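# Sweep lentils into scrap well, then set sponge down

## Task

Transfer every lentil from the counter into the scrap well while keeping all other items on the counter. After that, the yellow sponge has to end up lying entirely on open counter, clear of the well and not propped against anything. It fails if the gripper still bears most of the sponge's weight at the end, and nothing counts as achieved if it only stays in place because the robot is holding it.

## Robot and tools

Robot: one six-joint arm with a two-finger parallel gripper. Every joint list, in the calls you send and in the results you get, uses this order: waist, shoulder, elbow, forearm roll, wrist pitch, wrist roll. Shoulder and wrist pitch run opposite to the URDF. The ranges below use URDF signs, so for those two joints you negate both ends and swap them. Ranges in radians: waist -3.491 to 3.491, shoulder -3.140 to 3.140, elbow -1.187 to 4.328, forearm roll -3.316 to 3.316, wrist pitch -3.140 to 3.140, wrist roll -3.927 to 3.927. A target more than 0.010 past a range end, and farther out than the joint's last reported angle, gets the call refused. A target past the real end is clipped there, and the result then says "joint sent to its limit".

Frame: positions are in the scene frame, in metres. The origin sits on the table top directly beneath the arm base, +z points up, and +y is to the left when you face along +x. The base may be slightly tilted, and the reported hand position is only approximate, especially when the arm is stretched out. end_effector_position is the spot between the closed finger pads, and end_effector_quat_wxyz gives the orientation. The fingers point along the gripper's +z axis and close along its y axis. Fingertips extend about 33 mm past that spot when closed and about 9 mm when fully open. Closing also pushes the tips roughly 24 mm farther from the arm, so keep that much clearance above a surface.

Row layout, shared by both motion tools: 9 numbers. The first six are absolute joint target angles in radians, in the joint order above; they are not offsets. Then come gripper position, force_limit and speed, each from -1 to 1. position: +1 opens fully to 140 mm, about -0.8 brings the pads together, and -1 keeps closing until something blocks the fingers. force_limit on parts up to 40 mm wide is roughly 14 N at -1, 60 N at 0 and 107 N at +1. speed sets how fast the pad gap changes: about 30 mm/s at -1, 140 at 0 and 250 at +1.

execute_actions(actions): actions is a list of actions. Each action is a list of 0 to 15 rows and lasts 15 control steps of 1/30 s each; a row is applied for one step, and if there are fewer than 15 rows the final row is repeated. An empty list simply reports the current state and images. The drive caps target speed at 2.62 rad/s for waist and shoulder, 3.14 for elbow and 3.93 for the three wrist joints, takes 0.5 s to ramp up, and syncs all joints so they arrive together. Each step, a target is kept within 0.805 rad of the measured angle for waist and shoulder, 0.966 for elbow and 1.21 for the wrist joints. If the targets would shift the gripper more than 70 mm from where it is, all of them are pulled back. So a distant target can take several actions, and anything unfinished must be sent again. To keep a joint still, resend its "Joint targets" value.

move(target, speed, blocking): target is one 9-number row as above. Each joint follows a path from its present angle to the target, and all paths progress at the same fraction, so the hand traces a curve. speed (0.01 to 2 rad/s, default 0.5) is the peak rate of the joint with the longest way to go. Path length is kept between 0.5 and 10 s; if it would run longer, it stops short after 10 s. Paths ignore obstacles. The gripper numbers are applied right at the start. With blocking=false you get a result after 0.5 s while the arm carries on; use wait(0) or stop before sending other motion, which is refused until the move has ended. The move: line reports the ending (done, off_target, moving, held, fault), limits=held or limits=none, and the joint farthest from its target.

wait(seconds): 0 to 10; the arm holds its last command and a running move keeps going. stop(): brakes a running move, needing some room when fast; the fingers keep moving. zoom_image(camera, region): region is [x0, y0, x1, y1] pixels in that camera's latest image, at most 504 by 504, origin top-left. Cameras: cam_head_left, cam_head_right, cam_high, cam_low (all 896x504) and cam_wrist (616x616 fisheye). finished_scene(scene): give the number of the scene currently running; it cannot be undone and reports whether the goal was met.

Reading results: "Joint positions", "Joint velocities" and "Joint targets" are per-joint lists (rad, rad/s); targets may change even when you send nothing. Action calls also list step readings, and HELD marks steps that were partly blocked. "joint command not followed" means the clearance check (which treats a mount block or post as part of the arm) altered targets. object_status: 0 moving, 1 blocked while opening, 2 blocked while closing (a real grip), 3 reached the requested position or pads met (a thin item might still be held). Stopped fingers stay put until you send a position differing by at least 0.01. To squeeze harder during a grip, raise force_limit and switch position between -1 and -0.98. position_measured is in counts, 3 fully open to 230 pads touching, and not linear. Flange force is the controller's estimate of external force on the gripper, including a held item's weight; it is noisy, worst during acceleration, and may show no reading.

Avoid: load limits are 139 N m for waist, shoulder and elbow and 34.8 N m for the three wrist joints, counting held weight; reaching one, or any outside force of 150 N, halts the arm for 10 s and drops the rest of the call. The arm is stiff, so even a small overshoot into a firm surface can fault it; approach slowly and aim only just at the contact. Faster moves strike harder. Keep holds short, since loaded motors heat up and MOTOR HOT warns before a braking stop. Something may briefly pull on a held part or shove loose items. Do not drop, slam or knock anything, and never let an object leave the table.

Each tool is called as name([rows], argument=value, ...), one row to a line, values as JSON.

## Session

execute_actions(actions=[])

Scene clock: 0.00 s.
end_effector_position=(+0.7496, +0.1859, +0.1035) position_measured=3 object_status=3 end_effector_quat_wxyz=(-0.094, +0.659, +0.719, -0.199)
Joint names: [waist, shoulder, elbow, forearm roll, wrist pitch, wrist roll]
Joint positions: [ 0.655 -0.591  0.896  0.145  1.669  2.735]
Joint velocities: [ 0.    -0.    -0.    -0.001 -0.    -0.001]
Flange force (N, the push that the arm receives, along the gripper's own x y z axes): no reading
Joint targets: [0.655 -0.591 0.896 0.145 1.669 2.735]

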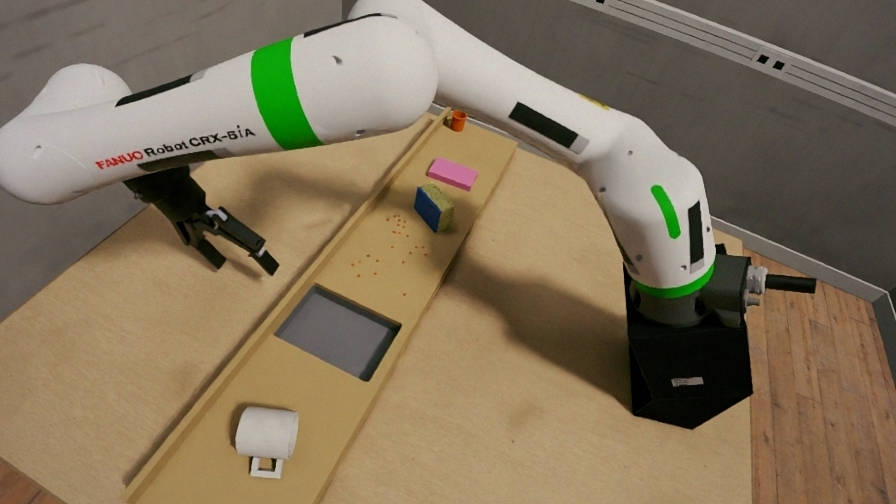

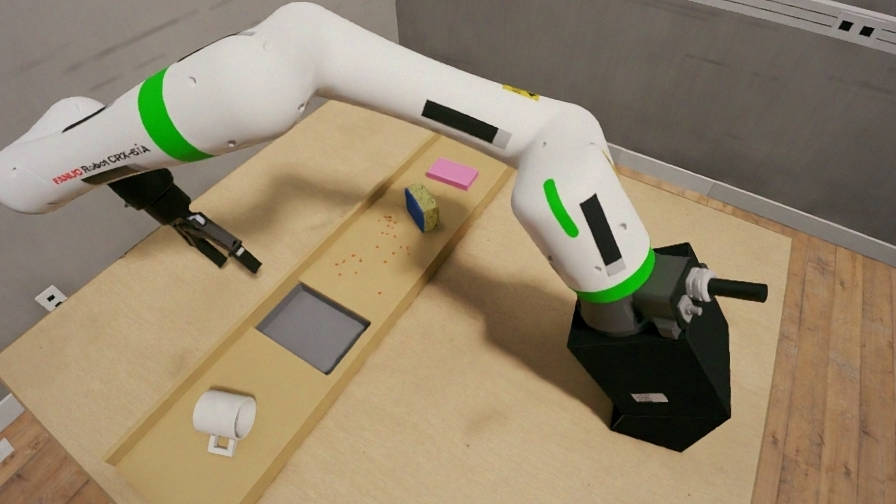

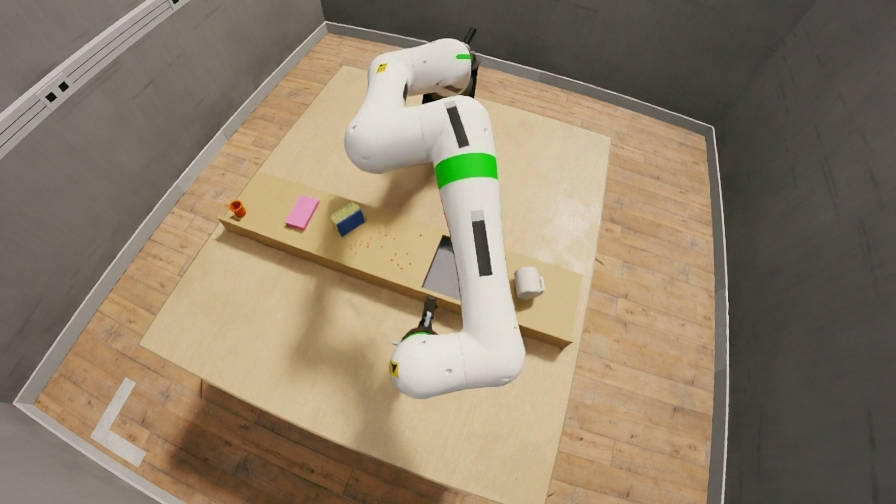

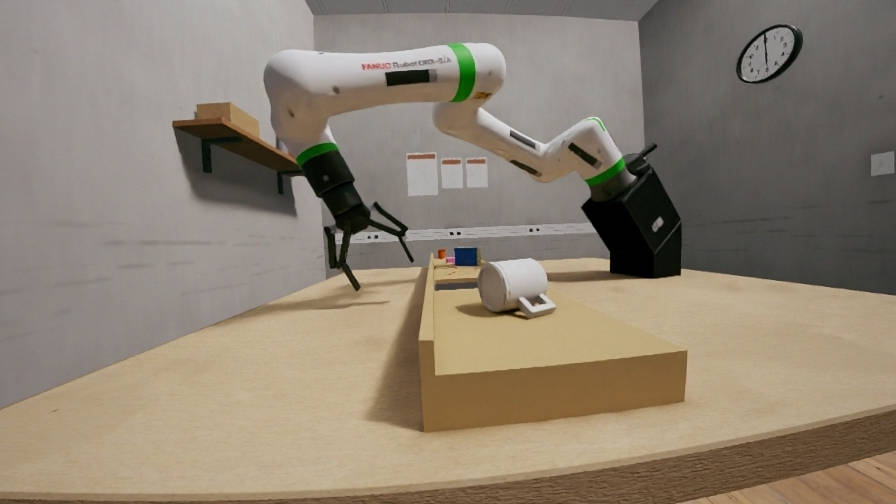

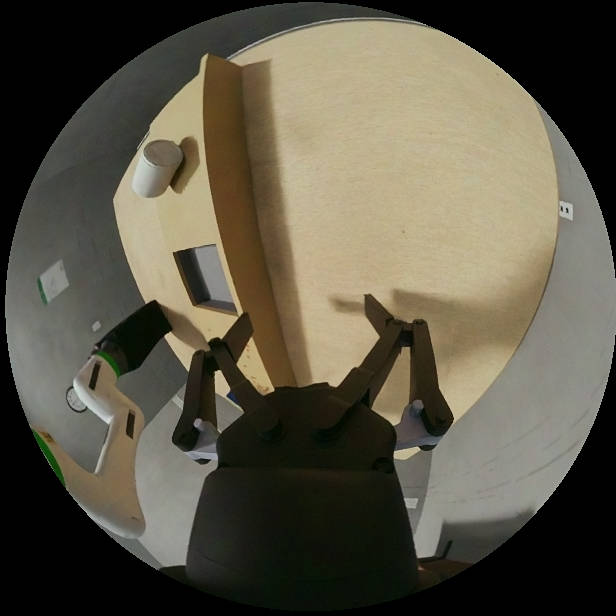

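move(target=[0.655,-0.291,0.896,0.145,1.669,2.735,1,0,0])

move(target=[0.155,-0.291,0.896,0.145,1.669,2.735,1,0,0])

move(target=[0.0,0.2,0.0,0.0,1.2,1.571,1,0,0])

Scene clock: 1.33 s.
end_effector_position=(+0.8239, +0.1798, +0.3050) position_measured=3 object_status=3 end_effector_quat_wxyz=(-0.044, +0.692, +0.718, -0.062)
Joint names: [waist, shoulder, elbow, forearm roll, wrist pitch, wrist roll]
Joint positions: [ 0.655 -0.291  0.896  0.145  1.669  2.735]
Joint velocities: [-0.    -0.001  0.     0.    -0.     0.001]
Flange force (N, the push that the arm receives, along the gripper's own x y z axes): no reading
Joint targets: [0.655 -0.291 0.896 0.145 1.669 2.735]
move: done; limits=none; farthest joint: the waist, 0.000 radians from its target (0.000 radians at the start)

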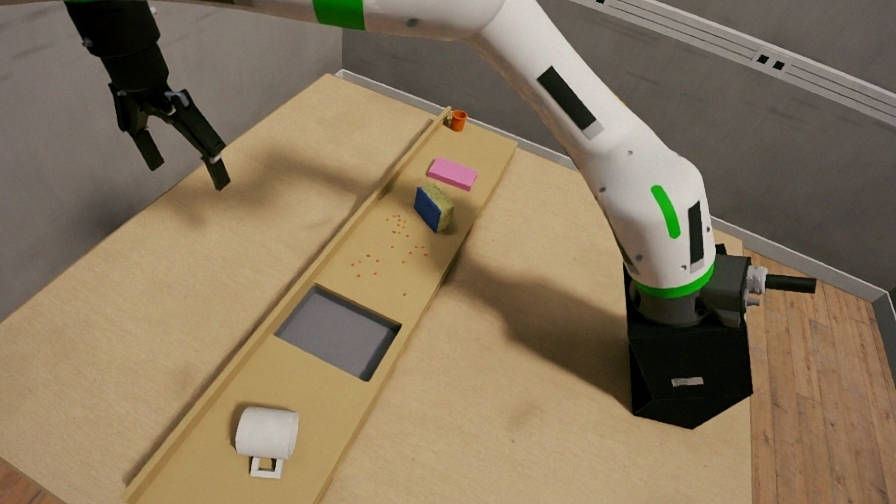

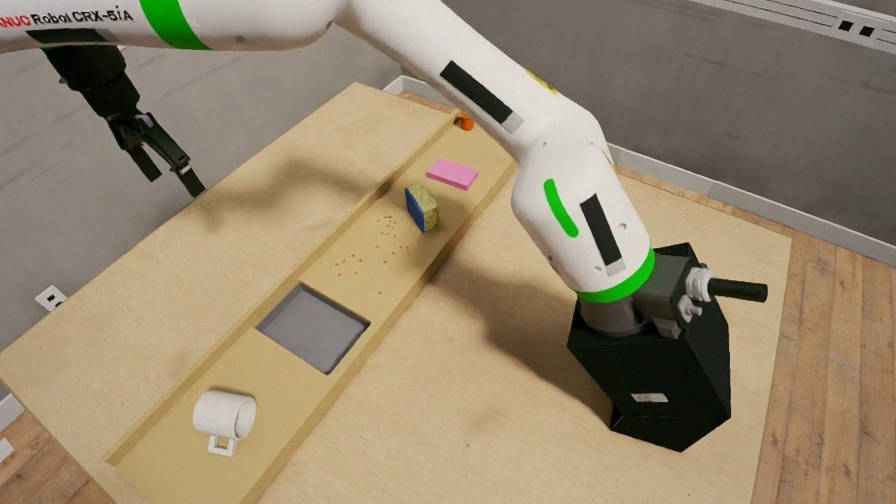

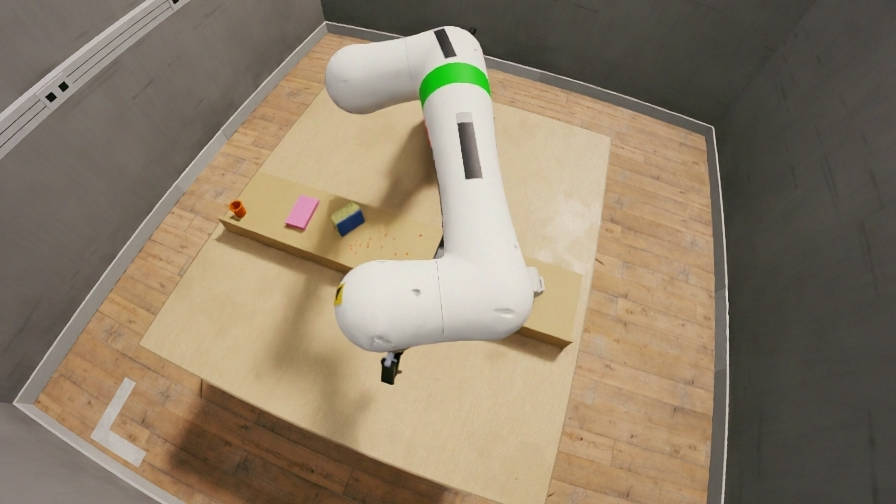

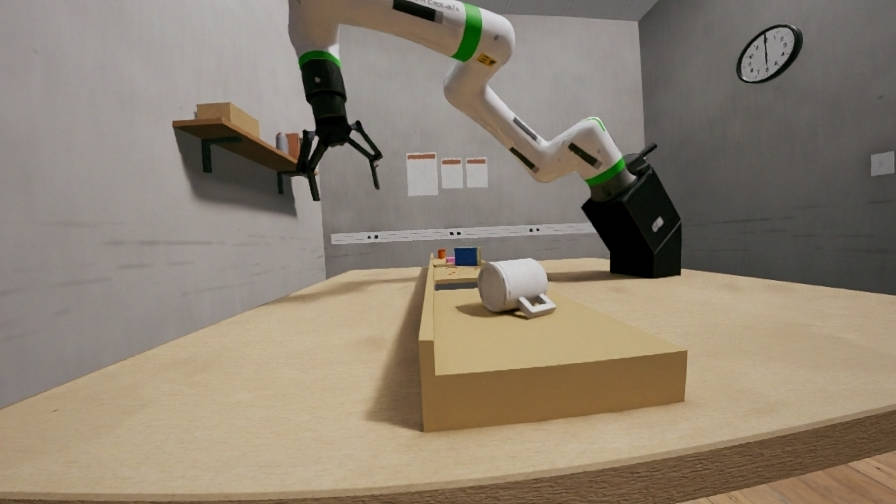

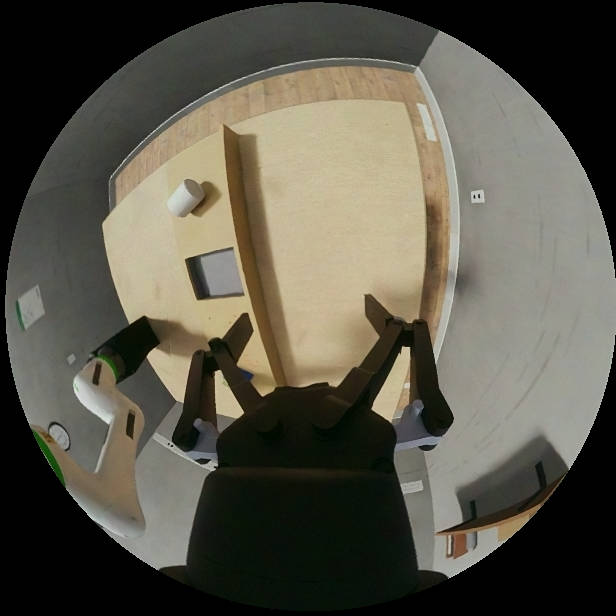

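Scene clock: 2.77 s.
end_effector_position=(+0.8299, -0.1417, +0.3519) position_measured=3 object_status=3 end_effector_quat_wxyz=(+0.073, +0.817, +0.554, -0.139)
Joint names: [waist, shoulder, elbow, forearm roll, wrist pitch, wrist roll]
Joint positions: [ 0.155 -0.291  0.896  0.145  1.669  2.735]
Joint velocities: [-0.     0.001 -0.    -0.     0.002  0.001]
Flange force (N, the push that the arm receives, along the gripper's own x y z axes): no reading
Joint targets: [0.155 -0.291 0.896 0.145 1.669 2.735]
move: done; limits=none; farthest joint: the waist, 0.000 radians from its target (0.500 radians at the start)

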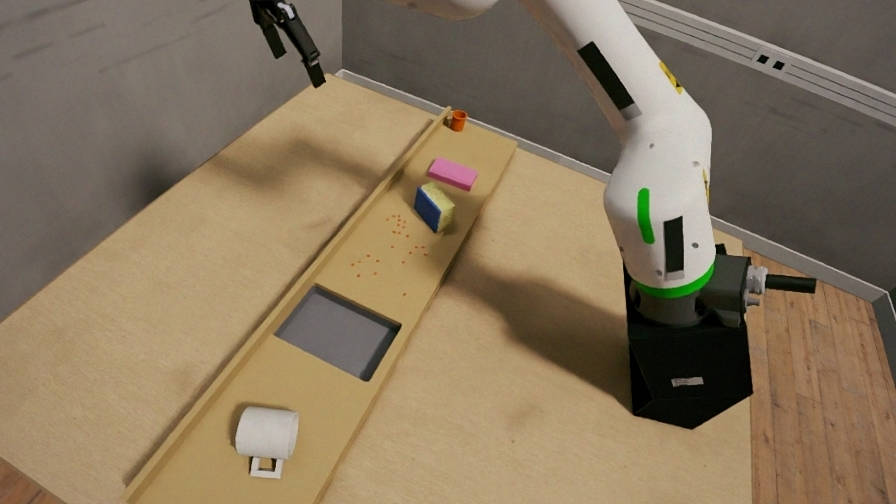

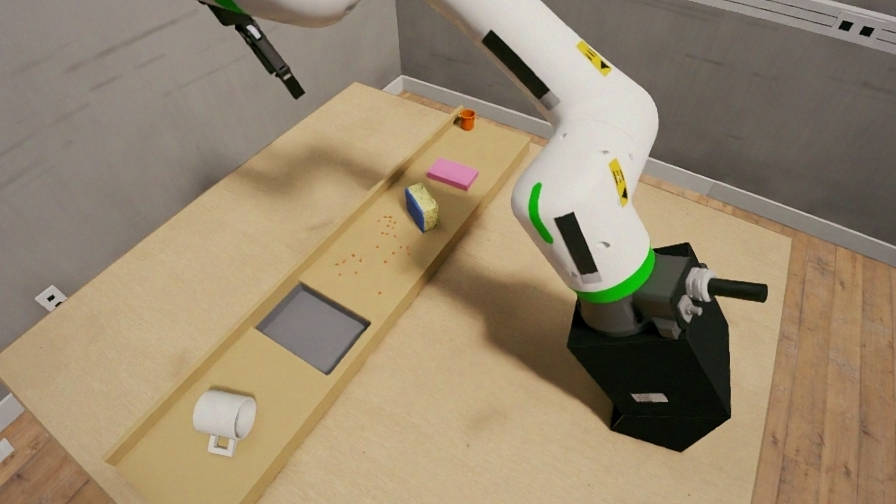

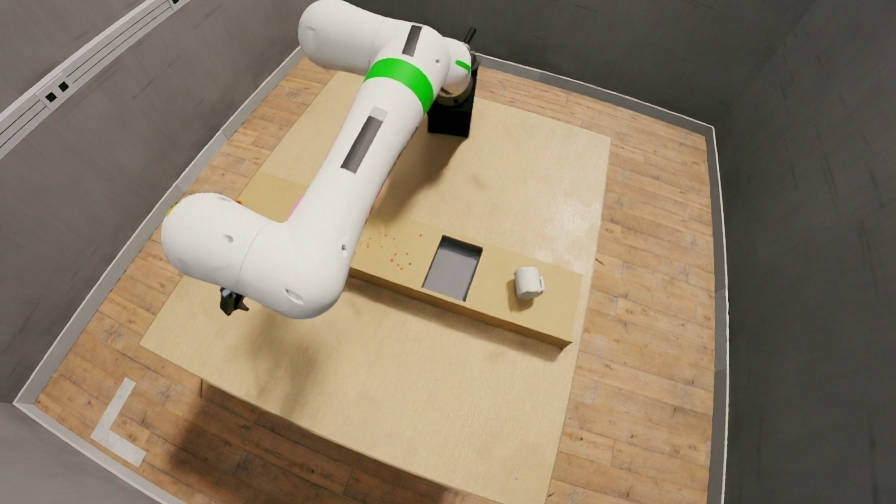

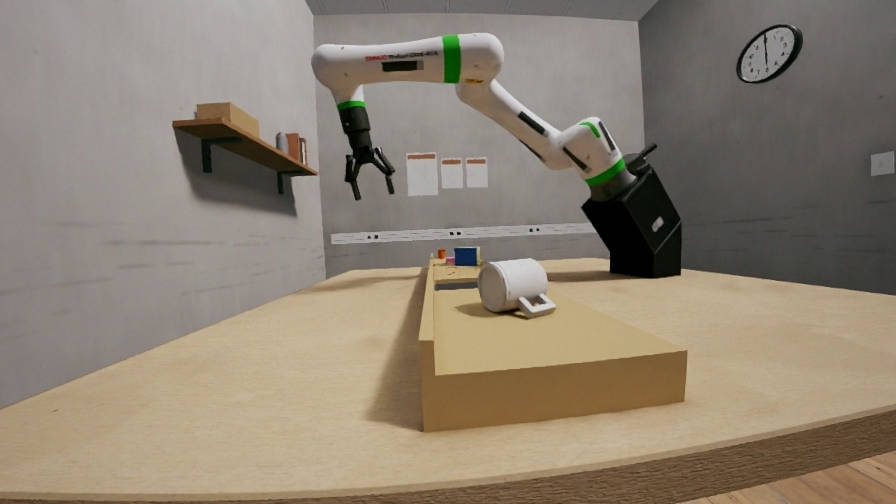

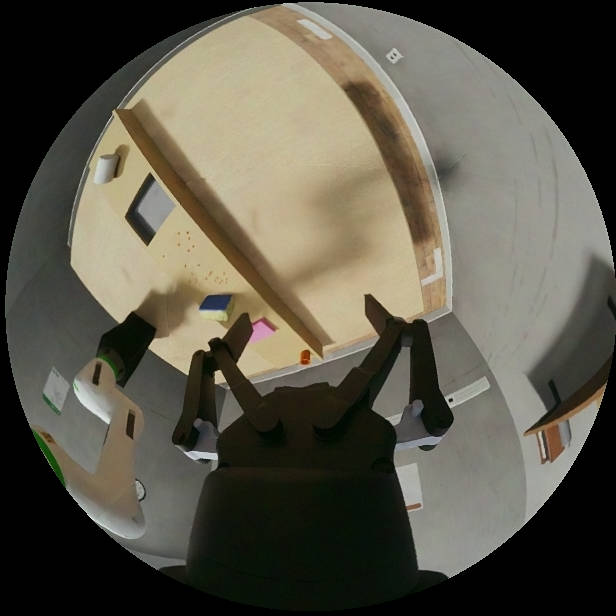

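Scene clock: 5.47 s.
end_effector_position=(+0.6360, -0.1860, +0.3103) position_measured=3 object_status=3 end_effector_quat_wxyz=(+0.109, +0.992, -0.046, -0.041)
Joint names: [waist, shoulder, elbow, forearm roll, wrist pitch, wrist roll]
Joint positions: [0.    0.2   0.    0.    1.2   1.571]
Joint velocities: [-0.001  0.002 -0.    -0.    -0.     0.   ]
Flange force (N, the push that the arm receives, along the gripper's own x y z axes): [-7.5 -0.3 -0.1]
Joint targets: [0.000 0.200 -0.000 0.000 1.200 1.571]
move: done; limits=none; farthest joint: the waist, 0.000 radians from its target (0.155 radians at the start)

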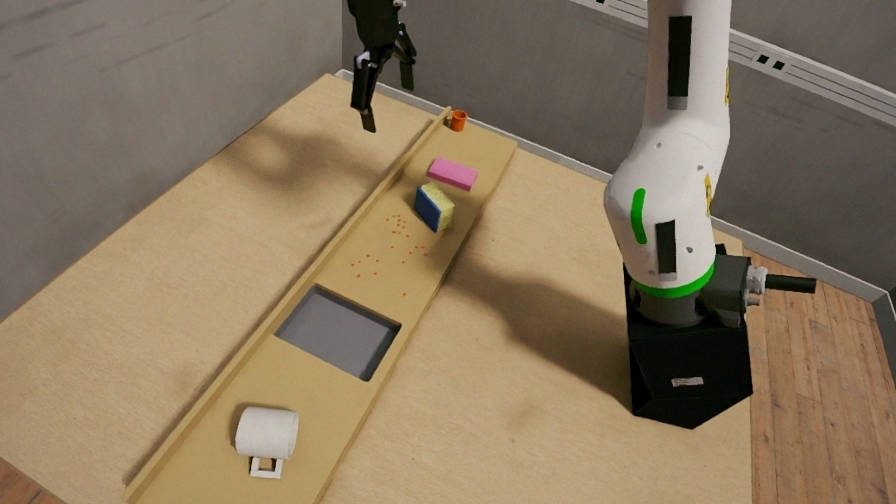

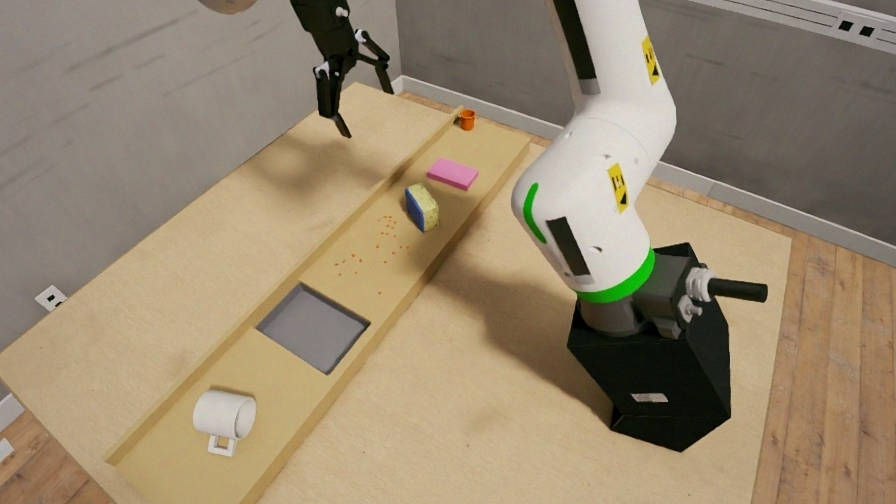

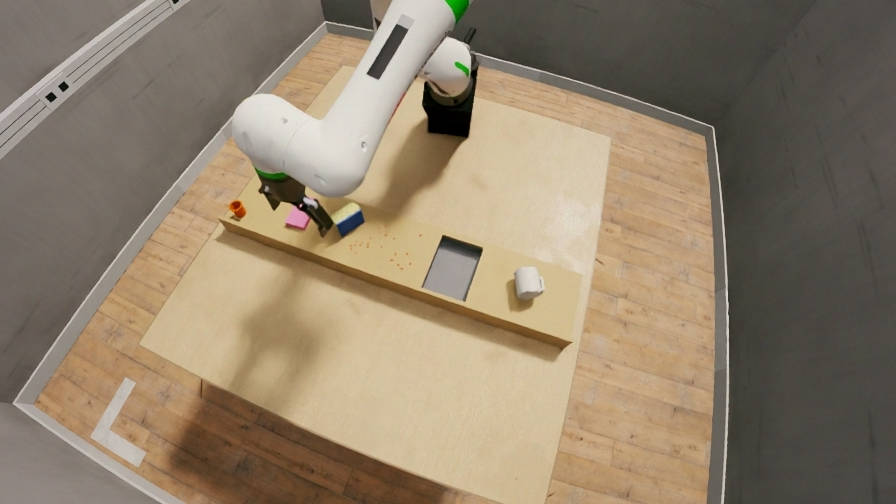

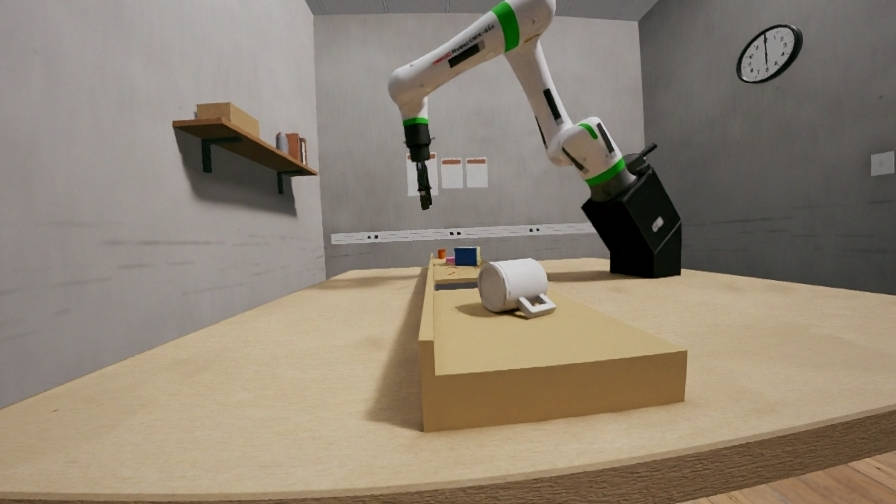

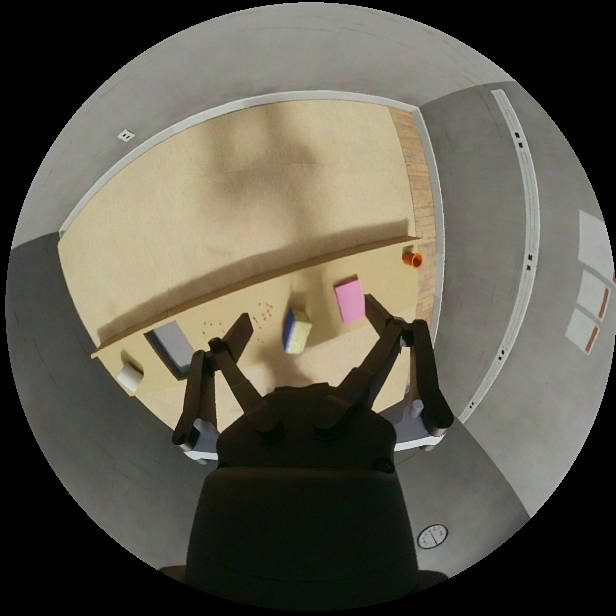

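move(target=[-0.187,0.156,-0.131,-0.389,1.031,1.67,0.2,0,0])

Scene clock: 7.30 s.
end_effector_position=(+0.5885, -0.1798, +0.2196) position_measured=104 object_status=3 end_effector_quat_wxyz=(+0.000, +0.985, -0.175, -0.000)
Joint names: [waist, shoulder, elbow, forearm roll, wrist pitch, wrist roll]
Joint positions: [-0.187  0.156 -0.131 -0.389  1.031  1.67 ]
Joint velocities: [ 0.     0.001  0.     0.     0.001 -0.   ]
Flange force (N, the push that the arm receives, along the gripper's own x y z axes): [-7.7 -3.4 -1.9]
Joint targets: [-0.187 0.156 -0.131 -0.389 1.031 1.670]
move: done; limits=none; farthest joint: the waist, 0.000 radians from its target (0.187 radians at the start)

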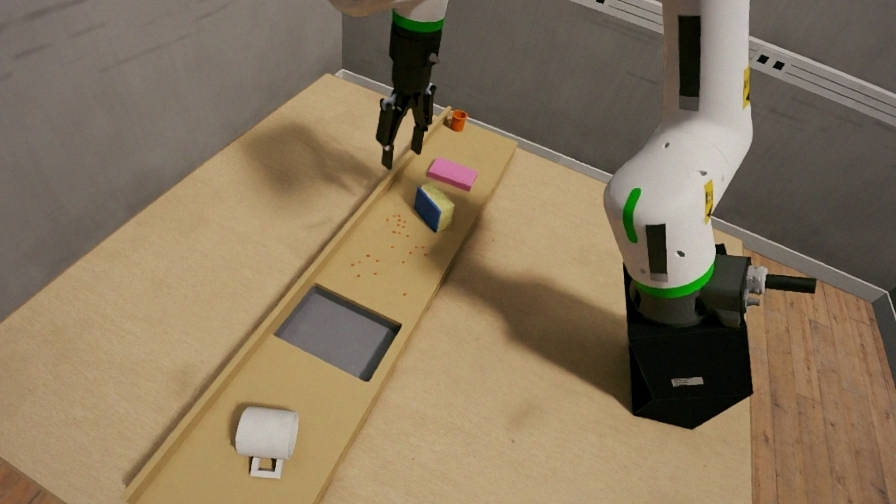

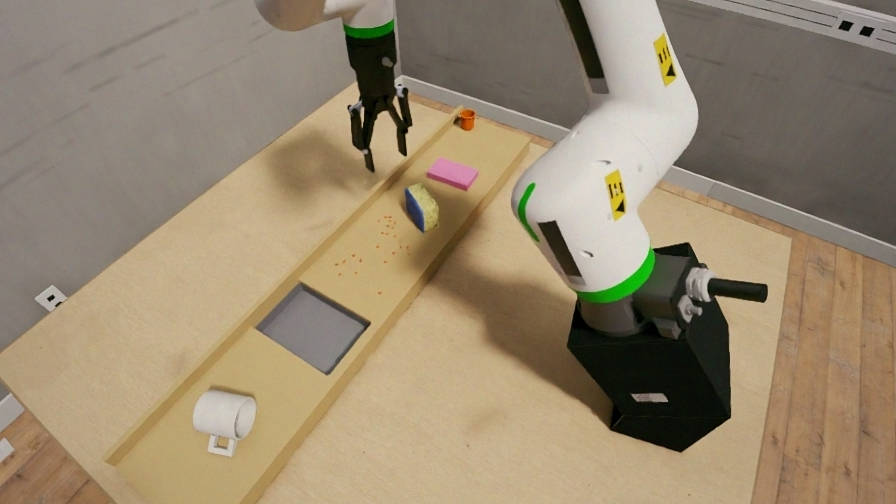

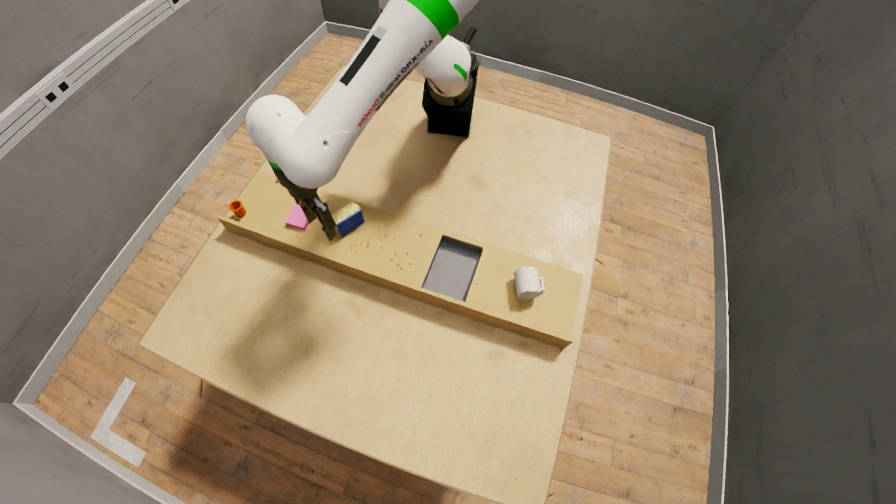

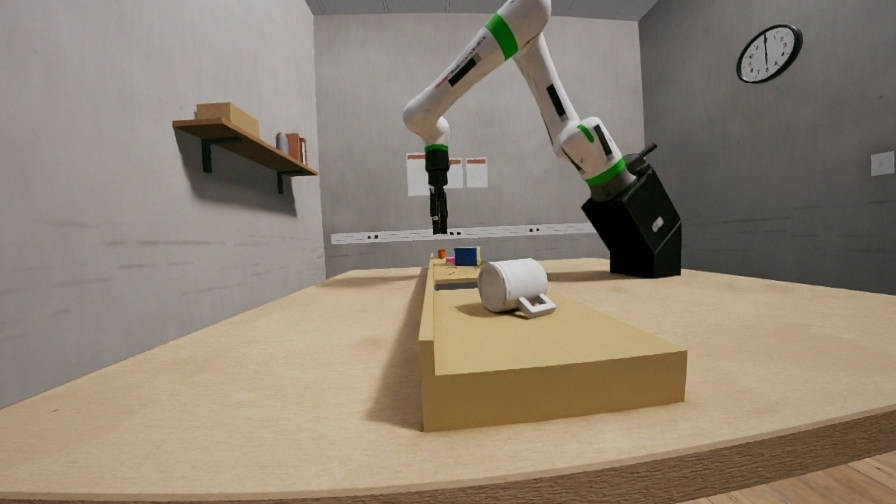

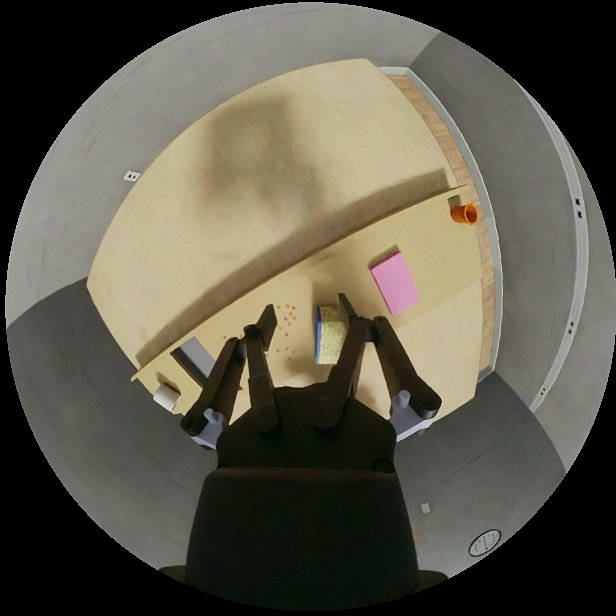

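move(target=[-0.208,0.216,-0.351,-0.447,0.893,1.571,0.2,0,0], speed=0.3)

zoom_image(camera="cam_wrist", region=[150,180,450,420])

zoom_image(camera="cam_low", region=[400,200,540,300])

Scene clock: 8.73 s.
end_effector_position=(+0.5092, -0.1785, +0.1798) position_measured=104 object_status=3 end_effector_quat_wxyz=(+0.000, +0.962, -0.273, -0.000)
Joint names: [waist, shoulder, elbow, forearm roll, wrist pitch, wrist roll]
Joint positions: [-0.208  0.216 -0.351 -0.447  0.893  1.571]
Joint velocities: [-0.     0.002 -0.     0.002  0.    -0.   ]
Flange force (N, the push that the arm receives, along the gripper's own x y z axes): [-9.5 -2.4 -5.1]
Joint targets: [-0.208 0.216 -0.351 -0.447 0.893 1.571]
move: done; limits=none; farthest joint: the waist, 0.000 radians from its target (0.021 radians at the start)

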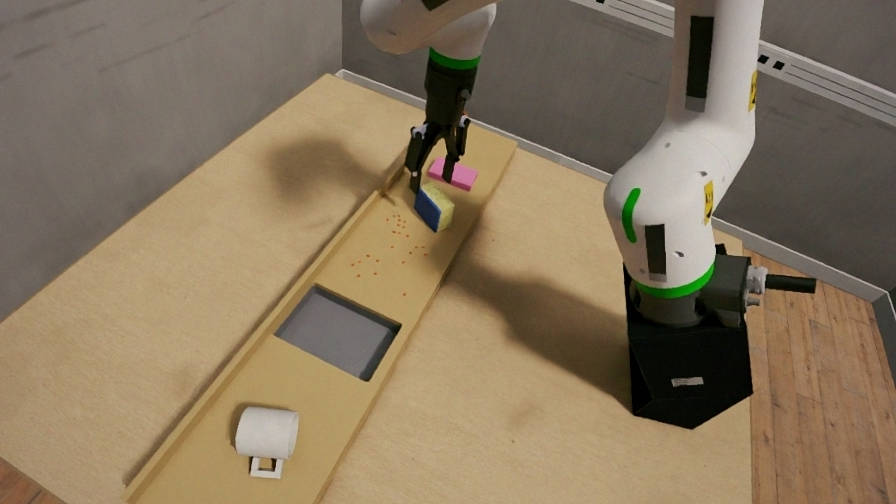

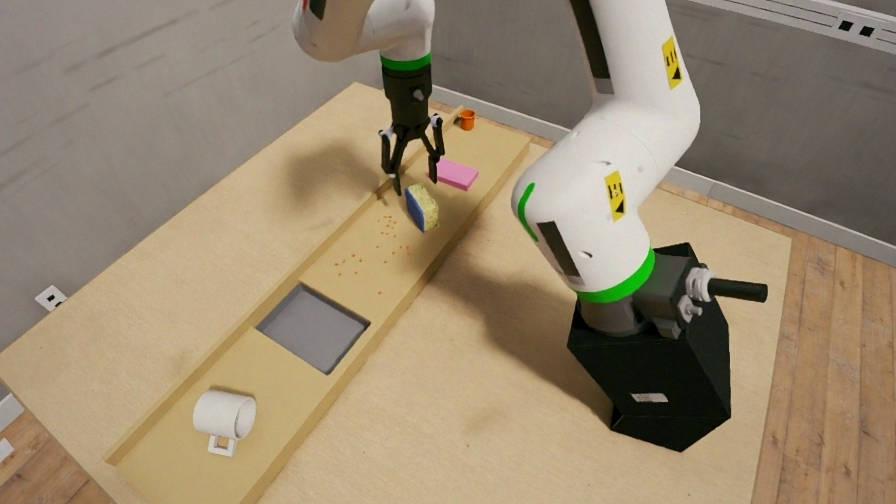

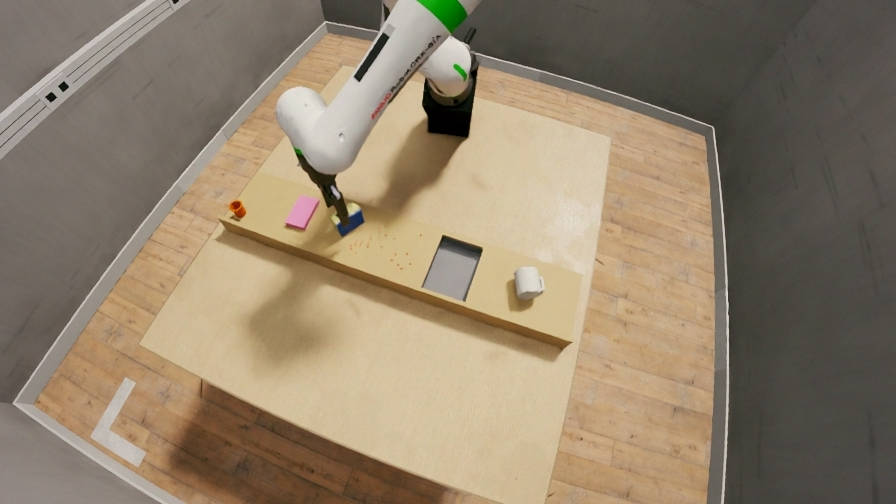

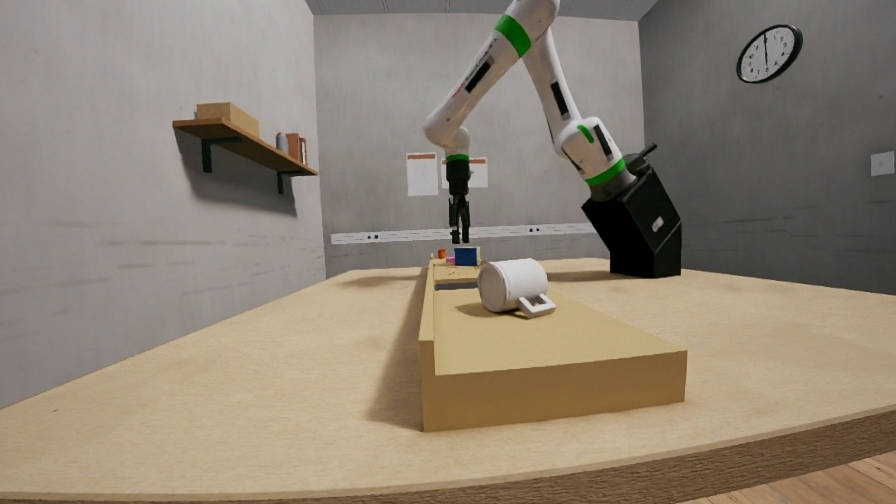

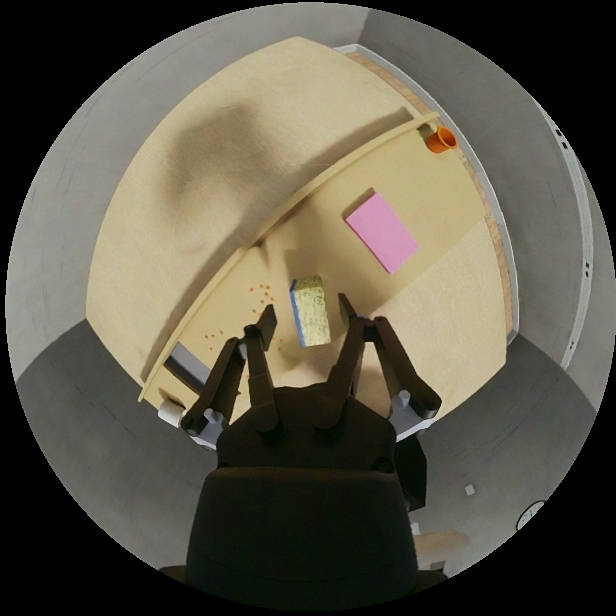

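Region (150, 180, 450, 420) of cam_wrist's 616x616 image, scaled by 1.680, with more detail than that image has; it fills the top 403 rows of this view, and the rest is white.

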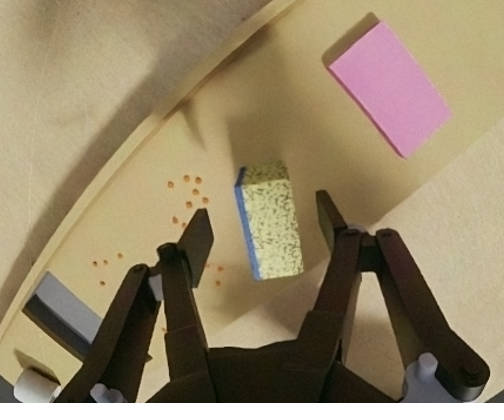

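Region (400, 200, 540, 300) of cam_low's 896x504 image, scaled by 3.600, with more detail than that image has; it fills the top 360 rows of this view, and the rest is white.

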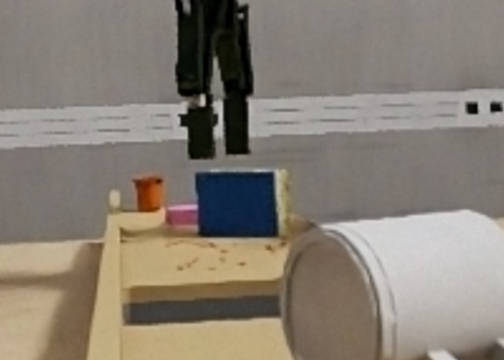

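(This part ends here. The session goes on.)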